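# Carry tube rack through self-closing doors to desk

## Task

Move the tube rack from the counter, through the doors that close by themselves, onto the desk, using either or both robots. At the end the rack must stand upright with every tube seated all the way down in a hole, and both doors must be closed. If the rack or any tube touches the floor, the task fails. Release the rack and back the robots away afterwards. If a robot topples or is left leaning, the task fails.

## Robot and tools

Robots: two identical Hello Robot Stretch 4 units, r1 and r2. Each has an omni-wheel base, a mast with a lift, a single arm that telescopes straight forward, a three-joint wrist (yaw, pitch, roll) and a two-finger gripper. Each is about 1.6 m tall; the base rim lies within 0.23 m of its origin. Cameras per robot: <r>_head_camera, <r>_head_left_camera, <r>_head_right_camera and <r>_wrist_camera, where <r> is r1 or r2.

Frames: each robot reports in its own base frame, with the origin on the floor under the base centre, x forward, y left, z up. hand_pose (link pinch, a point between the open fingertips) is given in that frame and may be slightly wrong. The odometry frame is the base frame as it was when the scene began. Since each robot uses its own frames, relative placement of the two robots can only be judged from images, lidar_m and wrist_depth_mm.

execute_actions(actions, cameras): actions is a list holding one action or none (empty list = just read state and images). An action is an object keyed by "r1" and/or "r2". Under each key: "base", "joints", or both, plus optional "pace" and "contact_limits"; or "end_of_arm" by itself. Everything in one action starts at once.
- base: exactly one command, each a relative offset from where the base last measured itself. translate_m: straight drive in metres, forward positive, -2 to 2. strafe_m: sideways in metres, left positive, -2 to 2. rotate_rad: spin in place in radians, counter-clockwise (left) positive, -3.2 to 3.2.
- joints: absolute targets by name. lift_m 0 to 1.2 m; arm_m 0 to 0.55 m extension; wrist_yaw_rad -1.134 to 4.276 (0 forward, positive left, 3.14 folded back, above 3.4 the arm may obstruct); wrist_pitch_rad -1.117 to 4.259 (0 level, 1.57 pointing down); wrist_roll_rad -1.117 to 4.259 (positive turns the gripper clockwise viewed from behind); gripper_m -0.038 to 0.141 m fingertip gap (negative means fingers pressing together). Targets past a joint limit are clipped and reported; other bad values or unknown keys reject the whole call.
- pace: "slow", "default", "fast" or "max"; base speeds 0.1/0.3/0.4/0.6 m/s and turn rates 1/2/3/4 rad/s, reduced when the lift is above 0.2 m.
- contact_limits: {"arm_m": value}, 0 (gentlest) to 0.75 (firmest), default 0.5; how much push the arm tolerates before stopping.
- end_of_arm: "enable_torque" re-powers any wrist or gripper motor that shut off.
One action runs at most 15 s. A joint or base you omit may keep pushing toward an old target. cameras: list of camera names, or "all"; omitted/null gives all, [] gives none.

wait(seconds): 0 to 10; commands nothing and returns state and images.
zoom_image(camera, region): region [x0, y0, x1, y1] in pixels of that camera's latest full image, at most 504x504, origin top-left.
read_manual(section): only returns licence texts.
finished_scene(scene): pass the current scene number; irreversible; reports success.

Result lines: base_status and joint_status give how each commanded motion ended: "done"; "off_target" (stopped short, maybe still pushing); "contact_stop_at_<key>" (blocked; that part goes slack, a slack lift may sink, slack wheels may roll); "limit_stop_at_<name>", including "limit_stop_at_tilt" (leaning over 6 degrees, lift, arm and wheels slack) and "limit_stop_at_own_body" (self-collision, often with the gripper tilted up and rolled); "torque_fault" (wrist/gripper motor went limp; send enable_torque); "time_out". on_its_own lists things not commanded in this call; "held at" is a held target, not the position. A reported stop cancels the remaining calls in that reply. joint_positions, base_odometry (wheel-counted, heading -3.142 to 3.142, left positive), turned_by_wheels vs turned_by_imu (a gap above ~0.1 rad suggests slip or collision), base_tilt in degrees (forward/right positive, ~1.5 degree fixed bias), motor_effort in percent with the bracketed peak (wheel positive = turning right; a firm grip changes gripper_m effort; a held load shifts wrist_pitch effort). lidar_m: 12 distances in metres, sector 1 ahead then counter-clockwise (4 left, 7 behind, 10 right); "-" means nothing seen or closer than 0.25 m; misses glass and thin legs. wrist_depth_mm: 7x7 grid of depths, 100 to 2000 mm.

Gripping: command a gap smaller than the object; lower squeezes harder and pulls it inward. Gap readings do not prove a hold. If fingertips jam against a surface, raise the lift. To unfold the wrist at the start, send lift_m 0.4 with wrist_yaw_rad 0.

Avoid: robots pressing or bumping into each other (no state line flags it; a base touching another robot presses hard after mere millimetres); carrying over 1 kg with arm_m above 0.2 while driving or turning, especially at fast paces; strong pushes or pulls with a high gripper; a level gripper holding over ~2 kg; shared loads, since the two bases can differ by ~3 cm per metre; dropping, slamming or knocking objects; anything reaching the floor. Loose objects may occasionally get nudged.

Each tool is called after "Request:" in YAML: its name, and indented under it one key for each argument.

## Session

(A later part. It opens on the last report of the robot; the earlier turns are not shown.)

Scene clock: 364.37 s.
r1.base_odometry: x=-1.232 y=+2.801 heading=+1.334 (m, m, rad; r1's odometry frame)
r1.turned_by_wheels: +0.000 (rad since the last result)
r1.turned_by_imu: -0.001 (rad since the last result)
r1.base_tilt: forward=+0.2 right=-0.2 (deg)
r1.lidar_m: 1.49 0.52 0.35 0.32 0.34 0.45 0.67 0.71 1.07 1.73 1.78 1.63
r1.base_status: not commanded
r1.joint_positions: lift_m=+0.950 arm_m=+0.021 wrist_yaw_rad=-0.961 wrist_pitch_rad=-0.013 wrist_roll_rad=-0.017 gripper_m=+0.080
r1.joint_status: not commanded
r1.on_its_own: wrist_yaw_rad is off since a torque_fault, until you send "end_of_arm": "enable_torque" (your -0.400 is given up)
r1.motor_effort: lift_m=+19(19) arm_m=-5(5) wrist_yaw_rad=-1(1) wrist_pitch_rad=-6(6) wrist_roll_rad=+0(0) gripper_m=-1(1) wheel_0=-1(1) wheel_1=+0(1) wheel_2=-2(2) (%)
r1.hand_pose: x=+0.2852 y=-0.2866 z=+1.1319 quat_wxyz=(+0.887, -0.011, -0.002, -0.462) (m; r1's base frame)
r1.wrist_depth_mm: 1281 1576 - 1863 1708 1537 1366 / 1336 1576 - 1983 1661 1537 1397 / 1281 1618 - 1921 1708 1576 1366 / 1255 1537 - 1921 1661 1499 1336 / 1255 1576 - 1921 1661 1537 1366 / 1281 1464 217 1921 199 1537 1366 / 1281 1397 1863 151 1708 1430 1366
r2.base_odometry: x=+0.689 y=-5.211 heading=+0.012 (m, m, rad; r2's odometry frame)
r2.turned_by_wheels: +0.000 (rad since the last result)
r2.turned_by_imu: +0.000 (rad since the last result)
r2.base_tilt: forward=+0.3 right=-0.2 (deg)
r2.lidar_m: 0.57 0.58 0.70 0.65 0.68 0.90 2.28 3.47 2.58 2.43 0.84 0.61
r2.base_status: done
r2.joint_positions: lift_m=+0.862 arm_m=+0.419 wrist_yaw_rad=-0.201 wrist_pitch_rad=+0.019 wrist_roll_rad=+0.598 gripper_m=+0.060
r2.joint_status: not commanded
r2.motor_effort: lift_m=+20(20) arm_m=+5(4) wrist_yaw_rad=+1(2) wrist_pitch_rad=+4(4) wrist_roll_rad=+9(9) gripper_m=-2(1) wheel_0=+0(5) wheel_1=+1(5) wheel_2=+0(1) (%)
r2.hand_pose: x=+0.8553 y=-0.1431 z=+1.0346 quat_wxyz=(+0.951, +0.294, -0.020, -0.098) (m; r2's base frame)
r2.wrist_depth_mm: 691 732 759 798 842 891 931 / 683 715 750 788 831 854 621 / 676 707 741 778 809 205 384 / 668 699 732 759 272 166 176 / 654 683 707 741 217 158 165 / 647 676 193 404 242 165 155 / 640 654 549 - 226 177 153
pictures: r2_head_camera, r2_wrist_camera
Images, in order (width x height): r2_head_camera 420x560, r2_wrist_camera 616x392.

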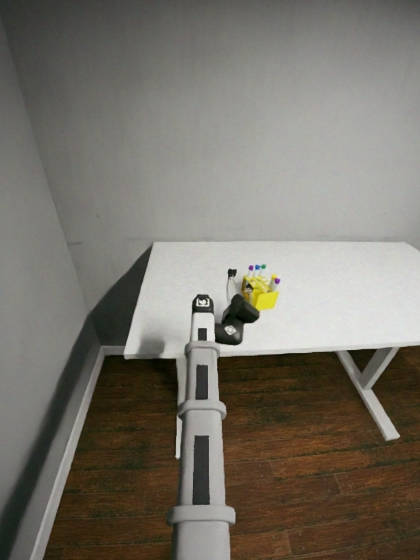

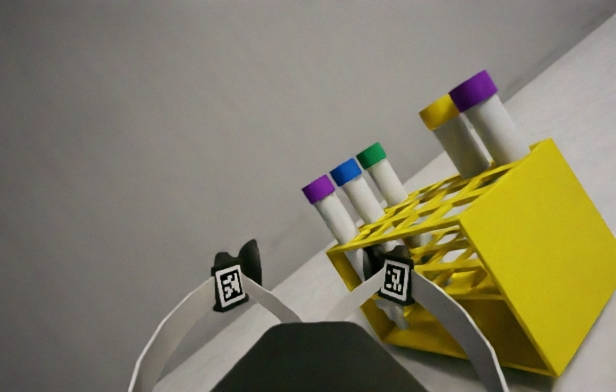

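More twist.

Request:
execute_actions:
  actions:
    - {"r2":{"joints":{"wrist_roll_rad":0.95,"lift_m":0.875},"pace":"slow"}}
  cameras: ["r2_wrist_camera"]

Request:
execute_actions:
  actions:
    - {"r2":{"base":{"strafe_m":0.04},"joints":{"arm_m":0.38},"pace":"slow"}}
  cameras: ["r2_wrist_camera","r2_head_camera"]

Scene clock: 366.53 s.
r1.base_odometry: x=-1.232 y=+2.801 heading=+1.334 (m, m, rad; r1's odometry frame)
r1.turned_by_wheels: +0.000 (rad since the last result)
r1.turned_by_imu: -0.001 (rad since the last result)
r1.base_tilt: forward=+0.2 right=-0.3 (deg)
r1.lidar_m: 1.49 0.53 0.34 0.31 0.33 0.45 0.67 0.70 1.06 1.72 1.77 1.62
r1.base_status: not commanded
r1.joint_positions: lift_m=+0.950 arm_m=+0.021 wrist_yaw_rad=-0.961 wrist_pitch_rad=-0.013 wrist_roll_rad=-0.017 gripper_m=+0.080
r1.joint_status: not commanded
r1.on_its_own: wrist_yaw_rad is off since a torque_fault, until you send "end_of_arm": "enable_torque" (your -0.400 is given up)
r1.motor_effort: lift_m=+19(19) arm_m=-5(5) wrist_yaw_rad=-2(1) wrist_pitch_rad=-4(5) wrist_roll_rad=+0(0) gripper_m=-2(4) wheel_0=-1(1) wheel_1=+1(1) wheel_2=-1(2) (%)
r1.hand_pose: x=+0.2852 y=-0.2866 z=+1.1319 quat_wxyz=(+0.887, -0.011, -0.002, -0.462) (m; r1's base frame)
r1.wrist_depth_mm: 1255 1661 - 1863 1661 1499 1366 / 1308 1537 - 1921 1756 1499 1397 / 1281 1576 - 1921 1708 1537 1397 / 1281 1576 - 1863 1661 1499 1366 / 1308 1537 - 1983 1708 1499 1397 / 1308 1464 217 1921 198 1499 1397 / 1255 1397 1863 151 1756 1499 1366
r2.base_odometry: x=+0.689 y=-5.211 heading=+0.012 (m, m, rad; r2's odometry frame)
r2.turned_by_wheels: +0.000 (rad since the last result)
r2.turned_by_imu: -0.001 (rad since the last result)
r2.base_tilt: forward=+0.2 right=-0.1 (deg)
r2.lidar_m: 0.56 0.59 0.69 0.65 0.68 0.92 2.31 3.46 2.57 2.44 0.85 0.59
r2.base_status: not commanded
r2.joint_positions: lift_m=+0.875 arm_m=+0.419 wrist_yaw_rad=-0.200 wrist_pitch_rad=+0.023 wrist_roll_rad=+0.950 gripper_m=+0.060
r2.joint_status: all done
r2.motor_effort: lift_m=+21(22) arm_m=+5(5) wrist_yaw_rad=+1(3) wrist_pitch_rad=-7(9) wrist_roll_rad=+5(15) gripper_m=-3(4) wheel_0=+1(1) wheel_1=+1(1) wheel_2=+0(0) (%)
r2.hand_pose: x=+0.8553 y=-0.1430 z=+1.0464 quat_wxyz=(+0.884, +0.456, -0.036, -0.094) (m; r2's base frame)
r2.wrist_depth_mm: 741 768 798 820 866 723 368 / 723 750 778 798 208 418 298 / 715 732 759 778 654 180 226 / 691 723 741 750 258 157 171 / 683 699 715 723 224 206 156 / 661 683 193 512 245 196 170 / 647 668 683 - 250 183 158
pictures: r2_wrist_camera
Images, in order (width x height): r2_wrist_camera 616x392.

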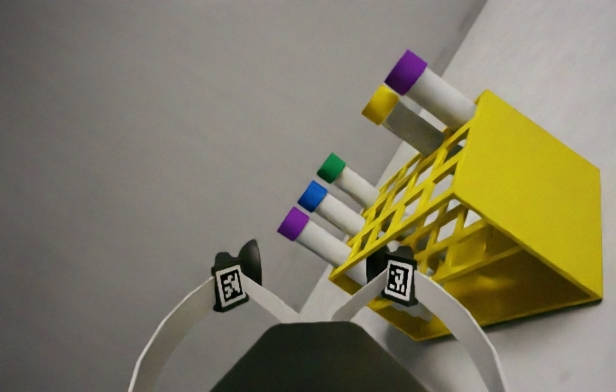

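Scene clock: 368.07 s.
r1.base_odometry: x=-1.232 y=+2.801 heading=+1.334 (m, m, rad; r1's odometry frame)
r1.turned_by_wheels: +0.000 (rad since the last result)
r1.turned_by_imu: +0.000 (rad since the last result)
r1.base_tilt: forward=+0.2 right=-0.2 (deg)
r1.lidar_m: 1.50 0.50 0.35 0.32 0.32 0.44 0.69 0.70 1.04 1.73 1.78 1.60
r1.base_status: not commanded
r1.joint_positions: lift_m=+0.950 arm_m=+0.021 wrist_yaw_rad=-0.961 wrist_pitch_rad=-0.013 wrist_roll_rad=-0.017 gripper_m=+0.080
r1.joint_status: not commanded
r1.on_its_own: wrist_yaw_rad is off since a torque_fault, until you send "end_of_arm": "enable_torque" (your -0.400 is given up)
r1.motor_effort: lift_m=+19(19) arm_m=-5(5) wrist_yaw_rad=-3(1) wrist_pitch_rad=-4(5) wrist_roll_rad=+0(0) gripper_m=-4(4) wheel_0=-1(1) wheel_1=+1(1) wheel_2=-1(2) (%)
r1.hand_pose: x=+0.2852 y=-0.2866 z=+1.1319 quat_wxyz=(+0.887, -0.011, -0.002, -0.462) (m; r1's base frame)
r1.wrist_depth_mm: 1308 1576 - 1921 1661 1499 1366 / 1336 1576 - 1921 1756 1576 1336 / 1281 1576 - 1983 1661 1537 1397 / 1281 1576 - 1983 1708 1537 1397 / 1255 1537 - 1921 1756 1499 1397 / 1281 1430 217 1863 199 1499 1397 / 1281 1397 1921 151 1661 1464 1336
r2.base_odometry: x=+0.688 y=-5.171 heading=+0.012 (m, m, rad; r2's odometry frame)
r2.turned_by_wheels: +0.000 (rad since the last result)
r2.turned_by_imu: +0.000 (rad since the last result)
r2.base_tilt: forward=+0.1 right=+0.0 (deg)
r2.lidar_m: 0.56 0.58 0.66 0.61 0.64 0.85 2.14 3.46 2.62 2.47 0.85 0.59
r2.base_status: done
r2.joint_positions: lift_m=+0.875 arm_m=+0.381 wrist_yaw_rad=-0.200 wrist_pitch_rad=+0.023 wrist_roll_rad=+0.950 gripper_m=+0.060
r2.joint_status: all done
r2.motor_effort: lift_m=+22(22) arm_m=-5(4) wrist_yaw_rad=+1(0) wrist_pitch_rad=-7(7) wrist_roll_rad=+5(3) gripper_m=-4(1) wheel_0=-1(2) wheel_1=+3(5) wheel_2=+0(1) (%)
r2.hand_pose: x=+0.8171 y=-0.1430 z=+1.0464 quat_wxyz=(+0.884, +0.456, -0.036, -0.094) (m; r2's base frame)
r2.wrist_depth_mm: 778 809 831 866 891 707 368 / 768 788 809 842 854 449 298 / 741 759 788 820 226 194 239 / 723 750 768 276 268 187 179 / 715 732 750 255 217 213 183 / 699 707 193 249 238 198 173 / 683 699 723 - 243 182 158
pictures: r2_head_camera, r2_wrist_camera
Images, in order (width x height): r2_head_camera 420x560, r2_wrist_camera 616x392.

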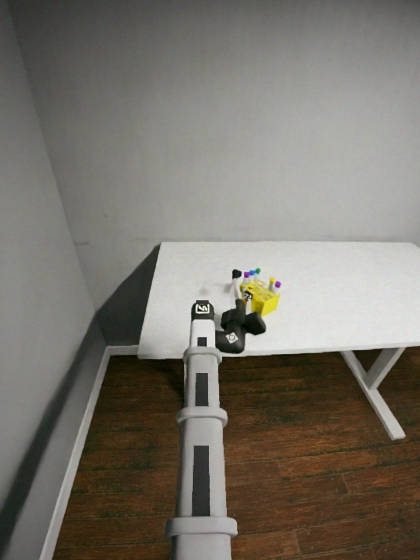

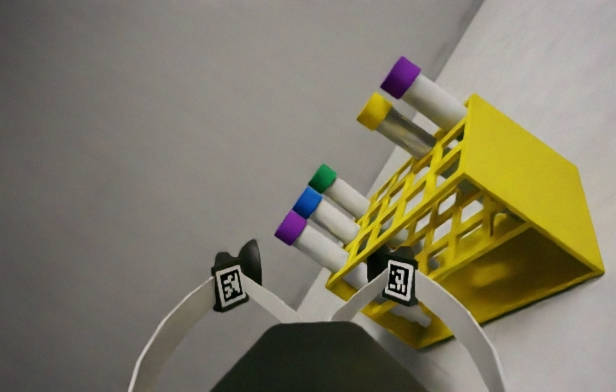

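Request:
execute_actions:
  actions:
    - {"r2":{"joints":{"lift_m":0.864},"pace":"slow"}}
  cameras: []

Request:
execute_actions:
  actions:
    - {"r2":{"base":{"strafe_m":0.05},"joints":{"arm_m":0.34},"pace":"slow"}}
  cameras: ["r2_wrist_camera","r2_head_camera"]

Scene clock: 370.27 s.
r1.base_odometry: x=-1.232 y=+2.801 heading=+1.334 (m, m, rad; r1's odometry frame)
r1.turned_by_wheels: +0.000 (rad since the last result)
r1.turned_by_imu: -0.001 (rad since the last result)
r1.base_tilt: forward=+0.2 right=-0.2 (deg)
r1.lidar_m: 1.47 0.51 0.35 0.32 0.33 0.46 0.68 0.71 1.04 1.73 1.78 1.62
r1.base_status: not commanded
r1.joint_positions: lift_m=+0.950 arm_m=+0.021 wrist_yaw_rad=-0.961 wrist_pitch_rad=-0.013 wrist_roll_rad=-0.017 gripper_m=+0.080
r1.joint_status: not commanded
r1.on_its_own: wrist_yaw_rad is off since a torque_fault, until you send "end_of_arm": "enable_torque" (your -0.400 is given up)
r1.motor_effort: lift_m=+19(19) arm_m=-5(5) wrist_yaw_rad=+2(1) wrist_pitch_rad=-5(5) wrist_roll_rad=+0(0) gripper_m=-4(3) wheel_0=-1(1) wheel_1=+0(0) wheel_2=-2(1) (%)
r1.hand_pose: x=+0.2852 y=-0.2866 z=+1.1319 quat_wxyz=(+0.887, -0.011, -0.002, -0.462) (m; r1's base frame)
r1.wrist_depth_mm: 1308 1618 - 1921 1708 1499 1366 / 1308 1576 - 1921 1661 1499 1366 / 1281 1618 - 1921 1708 1537 1336 / 1281 1576 - 1863 1708 1537 1366 / 1281 1537 - 1921 1661 1499 1397 / 1308 1499 218 1921 199 1537 1397 / 1255 1464 1863 151 1661 1464 1397
r2.base_odometry: x=+0.688 y=-5.171 heading=+0.012 (m, m, rad; r2's odometry frame)
r2.turned_by_wheels: +0.000 (rad since the last result)
r2.turned_by_imu: -0.001 (rad since the last result)
r2.base_tilt: forward=+0.1 right=-0.2 (deg)
r2.lidar_m: 0.57 0.58 0.66 0.62 0.64 0.85 2.14 3.46 2.60 2.47 0.85 0.60
r2.base_status: not commanded
r2.joint_positions: lift_m=+0.864 arm_m=+0.381 wrist_yaw_rad=-0.201 wrist_pitch_rad=+0.019 wrist_roll_rad=+0.950 gripper_m=+0.060
r2.joint_status: all done
r2.motor_effort: lift_m=+14(19) arm_m=-5(5) wrist_yaw_rad=+2(3) wrist_pitch_rad=+3(7) wrist_roll_rad=+4(4) gripper_m=+0(6) wheel_0=-1(1) wheel_1=+3(3) wheel_2=+0(0) (%)
r2.hand_pose: x=+0.8170 y=-0.1431 z=+1.0370 quat_wxyz=(+0.884, +0.456, -0.037, -0.093) (m; r2's base frame)
r2.wrist_depth_mm: 788 798 842 866 904 691 351 / 768 788 809 854 219 430 282 / 750 768 788 820 223 187 229 / 732 750 768 278 253 173 179 / 715 732 750 256 223 210 172 / 699 715 193 244 240 188 166 / 683 699 723 - 236 167 148
pictures: none
No camera images: the call's "cameras" was empty. Leave "cameras" out to get every camera's image.

Scene clock: 371.87 s.
r1.base_odometry: x=-1.232 y=+2.801 heading=+1.334 (m, m, rad; r1's odometry frame)
r1.turned_by_wheels: +0.000 (rad since the last result)
r1.turned_by_imu: -0.001 (rad since the last result)
r1.base_tilt: forward=+0.2 right=-0.3 (deg)
r1.lidar_m: 1.50 0.53 0.35 0.31 0.34 0.45 0.67 0.69 1.06 1.73 1.79 1.62
r1.base_status: not commanded
r1.joint_positions: lift_m=+0.950 arm_m=+0.021 wrist_yaw_rad=-0.961 wrist_pitch_rad=-0.013 wrist_roll_rad=-0.017 gripper_m=+0.080
r1.joint_status: not commanded
r1.on_its_own: wrist_yaw_rad is off since a torque_fault, until you send "end_of_arm": "enable_torque" (your -0.400 is given up)
r1.motor_effort: lift_m=+19(19) arm_m=-5(5) wrist_yaw_rad=-3(1) wrist_pitch_rad=-6(6) wrist_roll_rad=+0(0) gripper_m=-3(0) wheel_0=-1(1) wheel_1=+1(1) wheel_2=-1(2) (%)
r1.hand_pose: x=+0.2852 y=-0.2866 z=+1.1319 quat_wxyz=(+0.887, -0.011, -0.002, -0.462) (m; r1's base frame)
r1.wrist_depth_mm: 1281 1576 - 1921 1661 1499 1397 / 1336 1576 - 1863 1661 1537 1397 / 1308 1618 - 1921 1708 1499 1397 / 1308 1576 - 1921 1708 1499 1366 / 1308 1576 - 1863 1708 1499 1430 / 1308 1499 216 1921 199 1537 1430 / 1255 1397 1808 151 1708 1464 1336
r2.base_odometry: x=+0.688 y=-5.121 heading=+0.012 (m, m, rad; r2's odometry frame)
r2.turned_by_wheels: +0.000 (rad since the last result)
r2.turned_by_imu: +0.000 (rad since the last result)
r2.base_tilt: forward=+0.3 right=-0.1 (deg)
r2.lidar_m: 0.56 0.86 0.61 0.57 0.56 0.78 1.92 3.48 2.67 2.52 0.83 0.60
r2.base_status: done
r2.joint_positions: lift_m=+0.864 arm_m=+0.341 wrist_yaw_rad=-0.200 wrist_pitch_rad=+0.019 wrist_roll_rad=+0.950 gripper_m=+0.060
r2.joint_status: all done
r2.motor_effort: lift_m=+13(13) arm_m=-5(3) wrist_yaw_rad=+1(2) wrist_pitch_rad=+3(3) wrist_roll_rad=+4(3) gripper_m=-1(0) wheel_0=+0(6) wheel_1=+1(7) wheel_2=-1(1) (%)
r2.hand_pose: x=+0.7771 y=-0.1431 z=+1.0370 quat_wxyz=(+0.884, +0.456, -0.037, -0.093) (m; r2's base frame)
r2.wrist_depth_mm: 820 842 878 917 946 699 351 / 798 831 854 891 220 430 282 / 778 809 831 854 224 189 229 / 759 788 809 820 253 173 180 / 750 768 778 256 220 212 172 / 732 750 193 243 233 187 165 / 715 723 759 - 236 167 149
pictures: r2_head_camera, r2_wrist_camera
Images, in order (width x height): r2_head_camera 420x560, r2_wrist_camera 616x392.

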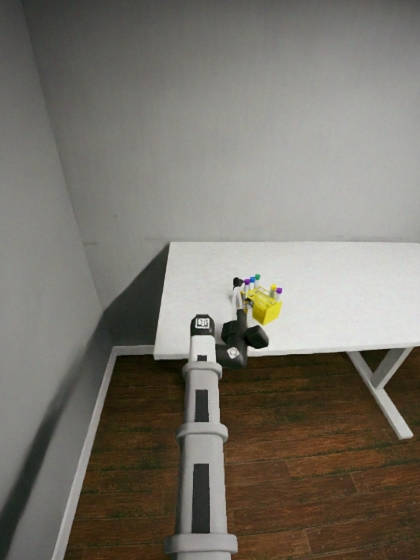

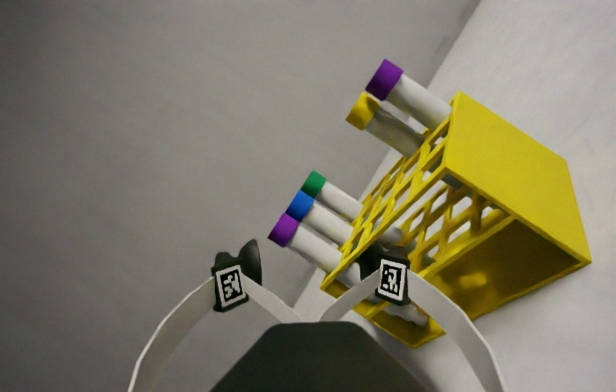

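Request:
execute_actions:
  actions:
    - {"r2":{"joints":{"wrist_roll_rad":1.5,"lift_m":0.872,"arm_m":0.42},"pace":"slow"}}
  cameras: ["r2_wrist_camera"]

Request:
execute_actions:
  actions:
    - {"r2":{"base":{"strafe_m":0.04},"joints":{"arm_m":0.37},"pace":"slow"}}
  cameras: ["r2_wrist_camera","r2_head_camera"]

Scene clock: 381.17 s.
r1.base_odometry: x=-1.232 y=+2.801 heading=+1.334 (m, m, rad; r1's odometry frame)
r1.turned_by_wheels: +0.000 (rad since the last result)
r1.turned_by_imu: -0.002 (rad since the last result)
r1.base_tilt: forward=+0.2 right=-0.2 (deg)
r1.lidar_m: 1.50 0.54 0.35 0.32 0.34 0.45 0.67 0.72 1.03 1.72 1.78 1.62
r1.base_status: not commanded
r1.joint_positions: lift_m=+0.950 arm_m=+0.021 wrist_yaw_rad=-0.961 wrist_pitch_rad=-0.013 wrist_roll_rad=-0.017 gripper_m=+0.080
r1.joint_status: not commanded
r1.on_its_own: wrist_yaw_rad is off since a torque_fault, until you send "end_of_arm": "enable_torque" (your -0.400 is given up)
r1.motor_effort: lift_m=+19(19) arm_m=-5(5) wrist_yaw_rad=-2(1) wrist_pitch_rad=-5(6) wrist_roll_rad=+0(0) gripper_m=-3(3) wheel_0=-1(1) wheel_1=+1(0) wheel_2=-2(2) (%)
r1.hand_pose: x=+0.2852 y=-0.2866 z=+1.1319 quat_wxyz=(+0.887, -0.011, -0.002, -0.462) (m; r1's base frame)
r1.wrist_depth_mm: 1308 1576 - 1921 1708 1537 1366 / 1308 1576 - 1863 1708 1499 1397 / 1308 1576 - 1921 1661 1537 1366 / 1255 1499 - 1921 1708 1499 1366 / 1281 1576 - 1863 1661 1499 1366 / 1255 1464 218 1921 200 1537 1366 / 1255 1366 1921 151 1756 1499 1397
r2.base_odometry: x=+0.688 y=-5.121 heading=+0.012 (m, m, rad; r2's odometry frame)
r2.turned_by_wheels: +0.000 (rad since the last result)
r2.turned_by_imu: -0.002 (rad since the last result)
r2.base_tilt: forward=+0.4 right=-0.1 (deg)
r2.lidar_m: 0.55 0.88 0.62 0.55 0.59 0.79 1.92 3.46 2.68 2.52 0.84 0.58
r2.base_status: not commanded
r2.joint_positions: lift_m=+0.872 arm_m=+0.419 wrist_yaw_rad=-0.200 wrist_pitch_rad=+0.020 wrist_roll_rad=+1.500 gripper_m=+0.060
r2.joint_status: all done
r2.motor_effort: lift_m=+20(20) arm_m=+5(8) wrist_yaw_rad=+1(2) wrist_pitch_rad=+0(3) wrist_roll_rad=+4(14) gripper_m=+0(2) wheel_0=+0(0) wheel_1=+2(1) wheel_2=-1(1) (%)
r2.hand_pose: x=+0.8552 y=-0.1431 z=+1.0442 quat_wxyz=(+0.727, +0.679, -0.061, -0.080) (m; r2's base frame)
r2.wrist_depth_mm: 831 831 842 842 445 216 158 / 809 809 820 809 180 180 156 / 778 788 778 200 164 164 155 / 750 759 759 759 150 150 148 / 732 741 741 256 193 181 149 / 715 715 193 224 286 181 153 / 699 683 691 - 315 179 151
pictures: r2_wrist_camera
Images, in order (width x height): r2_wrist_camera 616x392.

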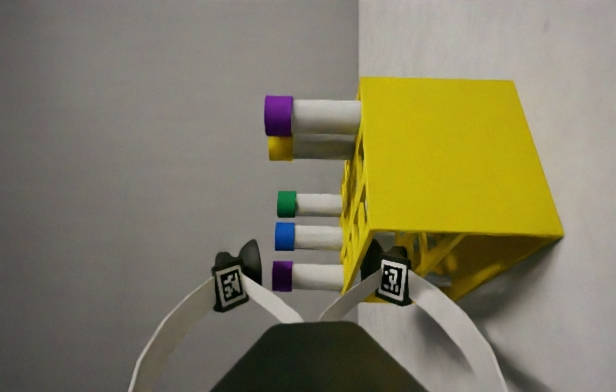

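Scene clock: 382.87 s.
r1.base_odometry: x=-1.232 y=+2.801 heading=+1.334 (m, m, rad; r1's odometry frame)
r1.turned_by_wheels: +0.000 (rad since the last result)
r1.turned_by_imu: -0.001 (rad since the last result)
r1.base_tilt: forward=+0.2 right=-0.2 (deg)
r1.lidar_m: 1.49 0.51 0.35 0.31 0.34 0.46 0.68 0.70 1.04 1.74 1.78 1.60
r1.base_status: not commanded
r1.joint_positions: lift_m=+0.950 arm_m=+0.021 wrist_yaw_rad=-0.961 wrist_pitch_rad=-0.013 wrist_roll_rad=-0.017 gripper_m=+0.080
r1.joint_status: not commanded
r1.on_its_own: wrist_yaw_rad is off since a torque_fault, until you send "end_of_arm": "enable_torque" (your -0.400 is given up)
r1.motor_effort: lift_m=+19(19) arm_m=-5(5) wrist_yaw_rad=-2(1) wrist_pitch_rad=-5(5) wrist_roll_rad=+0(0) gripper_m=-1(5) wheel_0=-1(1) wheel_1=+1(1) wheel_2=-2(2) (%)
r1.hand_pose: x=+0.2852 y=-0.2866 z=+1.1319 quat_wxyz=(+0.887, -0.011, -0.002, -0.462) (m; r1's base frame)
r1.wrist_depth_mm: 1281 1537 - 1921 1708 1499 1397 / 1281 1576 - 1921 1708 1464 1366 / 1281 1618 - 1863 1756 1499 1366 / 1255 1537 - 1921 1708 1537 1397 / 1255 1576 - 1863 1708 1464 1336 / 1281 1464 216 1921 198 1499 1430 / 1281 1430 1863 151 1661 1499 1336
r2.base_odometry: x=+0.687 y=-5.081 heading=+0.012 (m, m, rad; r2's odometry frame)
r2.turned_by_wheels: +0.000 (rad since the last result)
r2.turned_by_imu: +0.000 (rad since the last result)
r2.base_tilt: forward=+0.0 right=-0.2 (deg)
r2.lidar_m: 0.56 0.80 0.57 0.53 0.55 0.74 1.92 3.47 2.71 2.55 0.85 0.60
r2.base_status: done
r2.joint_positions: lift_m=+0.872 arm_m=+0.371 wrist_yaw_rad=-0.200 wrist_pitch_rad=+0.020 wrist_roll_rad=+1.500 gripper_m=+0.060
r2.joint_status: all done
r2.motor_effort: lift_m=+20(20) arm_m=-5(8) wrist_yaw_rad=-1(2) wrist_pitch_rad=+1(0) wrist_roll_rad=+3(4) gripper_m=+0(1) wheel_0=-1(4) wheel_1=+3(6) wheel_2=+0(0) (%)
r2.hand_pose: x=+0.8072 y=-0.1429 z=+1.0442 quat_wxyz=(+0.727, +0.679, -0.061, -0.080) (m; r2's base frame)
r2.wrist_depth_mm: 878 891 891 891 445 216 158 / 854 866 866 866 200 193 157 / 831 831 831 215 170 170 156 / 809 809 809 809 179 156 153 / 788 778 778 258 212 202 153 / 759 759 193 224 247 181 153 / 741 732 741 - 314 179 152
pictures: r2_head_camera, r2_wrist_camera
Images, in order (width x height): r2_head_camera 420x560, r2_wrist_camera 616x392.

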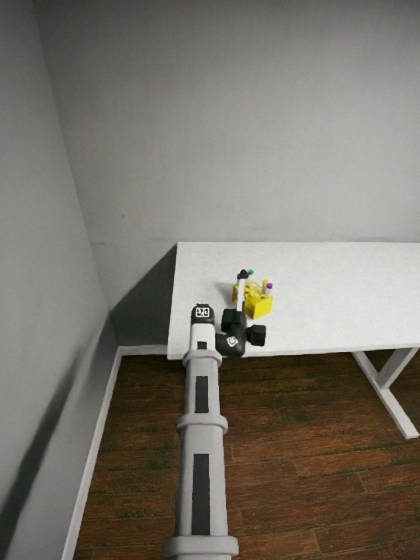

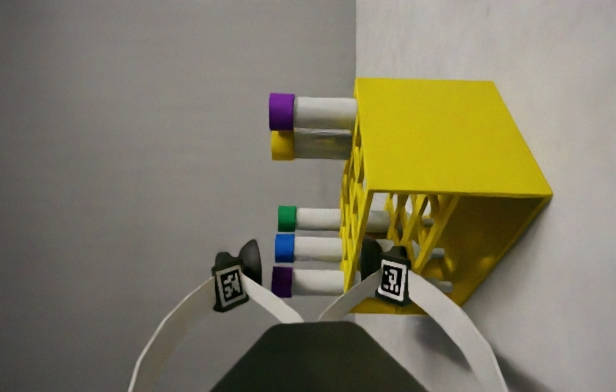

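Request:
execute_actions:
  actions:
    - {"r2":{"joints":{"lift_m":0.877},"pace":"slow"}}
  cameras: []

Request:
execute_actions:
  actions:
    - {"r2":{"joints":{"wrist_yaw_rad":0.15}}}
  cameras: ["r2_wrist_camera","r2_head_camera"]

Scene clock: 384.30 s.
r1.base_odometry: x=-1.232 y=+2.801 heading=+1.334 (m, m, rad; r1's odometry frame)
r1.turned_by_wheels: +0.000 (rad since the last result)
r1.turned_by_imu: +0.000 (rad since the last result)
r1.base_tilt: forward=+0.2 right=-0.3 (deg)
r1.lidar_m: 1.49 0.51 0.36 0.31 0.34 0.45 0.68 0.71 1.06 1.72 1.76 1.62
r1.base_status: not commanded
r1.joint_positions: lift_m=+0.950 arm_m=+0.021 wrist_yaw_rad=-0.961 wrist_pitch_rad=-0.013 wrist_roll_rad=-0.017 gripper_m=+0.080
r1.joint_status: not commanded
r1.on_its_own: wrist_yaw_rad is off since a torque_fault, until you send "end_of_arm": "enable_torque" (your -0.400 is given up)
r1.motor_effort: lift_m=+19(19) arm_m=-5(5) wrist_yaw_rad=-1(1) wrist_pitch_rad=-6(5) wrist_roll_rad=+0(0) gripper_m=-3(2) wheel_0=-1(1) wheel_1=+0(1) wheel_2=-1(2) (%)
r1.hand_pose: x=+0.2852 y=-0.2866 z=+1.1319 quat_wxyz=(+0.887, -0.011, -0.002, -0.462) (m; r1's base frame)
r1.wrist_depth_mm: 1308 1576 - 1863 1756 1537 1397 / 1308 1618 - 1863 1708 1499 1397 / 1281 1537 - 1921 1708 1464 1366 / 1281 1537 - 1921 1708 1537 1397 / 1281 1499 - 1808 1756 1537 1397 / 1308 1499 216 1921 198 1537 1366 / 1255 1464 1863 151 1661 1464 1366
r2.base_odometry: x=+0.687 y=-5.081 heading=+0.012 (m, m, rad; r2's odometry frame)
r2.turned_by_wheels: +0.000 (rad since the last result)
r2.turned_by_imu: -0.001 (rad since the last result)
r2.base_tilt: forward=+0.0 right=-0.2 (deg)
r2.lidar_m: 0.57 0.82 0.57 0.52 0.54 0.75 1.93 3.46 2.72 2.56 0.86 0.59
r2.base_status: not commanded
r2.joint_positions: lift_m=+0.877 arm_m=+0.371 wrist_yaw_rad=-0.200 wrist_pitch_rad=+0.021 wrist_roll_rad=+1.500 gripper_m=+0.060
r2.joint_status: all done
r2.motor_effort: lift_m=+21(19) arm_m=-5(5) wrist_yaw_rad=-2(1) wrist_pitch_rad=-4(4) wrist_roll_rad=+3(5) gripper_m=-2(2) wheel_0=-2(1) wheel_1=+4(4) wheel_2=+0(0) (%)
r2.hand_pose: x=+0.8071 y=-0.1429 z=+1.0488 quat_wxyz=(+0.727, +0.679, -0.060, -0.080) (m; r2's base frame)
r2.wrist_depth_mm: 891 891 891 891 455 224 164 / 854 866 854 866 200 194 163 / 831 820 831 215 172 171 161 / 809 809 809 809 207 157 153 / 778 778 778 259 213 209 159 / 759 759 194 238 247 188 158 / 732 723 732 - 325 187 158
pictures: none
No camera images: the call's "cameras" was empty. Leave "cameras" out to get every camera's image.

Scene clock: 385.07 s.
r1.base_odometry: x=-1.232 y=+2.801 heading=+1.334 (m, m, rad; r1's odometry frame)
r1.turned_by_wheels: +0.000 (rad since the last result)
r1.turned_by_imu: +0.000 (rad since the last result)
r1.base_tilt: forward=+0.2 right=-0.2 (deg)
r1.lidar_m: 1.50 0.53 0.35 0.32 0.33 0.43 0.69 0.69 1.04 1.73 1.79 1.62
r1.base_status: not commanded
r1.joint_positions: lift_m=+0.950 arm_m=+0.021 wrist_yaw_rad=-0.961 wrist_pitch_rad=-0.013 wrist_roll_rad=-0.017 gripper_m=+0.080
r1.joint_status: not commanded
r1.on_its_own: wrist_yaw_rad is off since a torque_fault, until you send "end_of_arm": "enable_torque" (your -0.400 is given up)
r1.motor_effort: lift_m=+19(19) arm_m=-5(5) wrist_yaw_rad=-2(1) wrist_pitch_rad=-5(6) wrist_roll_rad=+0(0) gripper_m=-5(3) wheel_0=-1(1) wheel_1=+1(0) wheel_2=-2(2) (%)
r1.hand_pose: x=+0.2852 y=-0.2866 z=+1.1319 quat_wxyz=(+0.887, -0.011, -0.002, -0.462) (m; r1's base frame)
r1.wrist_depth_mm: 1308 1618 - 1863 1661 1537 1397 / 1281 1576 - 1921 1708 1499 1397 / 1255 1576 - 1921 1708 1499 1366 / 1281 1537 - 1863 1661 1499 1397 / 1281 1576 - 1921 1661 1499 1397 / 1308 1430 218 1921 198 1499 1366 / 1281 1366 1863 151 1756 1464 1397
r2.base_odometry: x=+0.687 y=-5.081 heading=+0.012 (m, m, rad; r2's odometry frame)
r2.turned_by_wheels: +0.000 (rad since the last result)
r2.turned_by_imu: +0.000 (rad since the last result)
r2.base_tilt: forward=+0.3 right=-0.2 (deg)
r2.lidar_m: 0.57 0.81 0.57 0.52 0.56 0.75 1.92 3.47 2.72 2.56 0.85 0.60
r2.base_status: not commanded
r2.joint_positions: lift_m=+0.877 arm_m=+0.371 wrist_yaw_rad=+0.150 wrist_pitch_rad=+0.022 wrist_roll_rad=+1.500 gripper_m=+0.060
r2.joint_status: all done
r2.motor_effort: lift_m=+21(21) arm_m=-5(5) wrist_yaw_rad=+2(1) wrist_pitch_rad=-4(4) wrist_roll_rad=+4(4) gripper_m=+1(4) wheel_0=-2(1) wheel_1=+3(3) wheel_2=+0(0) (%)
r2.hand_pose: x=+0.8400 y=-0.0434 z=+1.0487 quat_wxyz=(+0.730, +0.679, +0.059, +0.047) (m; r2's base frame)
r2.wrist_depth_mm: 699 699 699 699 459 223 163 / 715 723 715 723 347 193 162 / 732 732 732 168 158 157 155 / 750 750 750 741 150 149 149 / 768 768 759 252 144 143 142 / 778 788 193 768 296 187 158 / 809 788 798 - 325 186 158
pictures: r2_head_camera, r2_wrist_camera
Images, in order (width x height): r2_head_camera 420x560, r2_wrist_camera 616x392.

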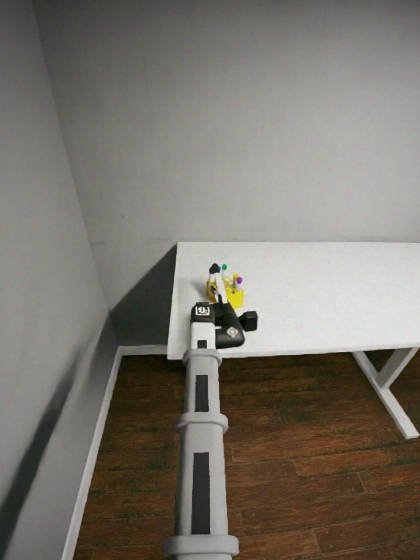

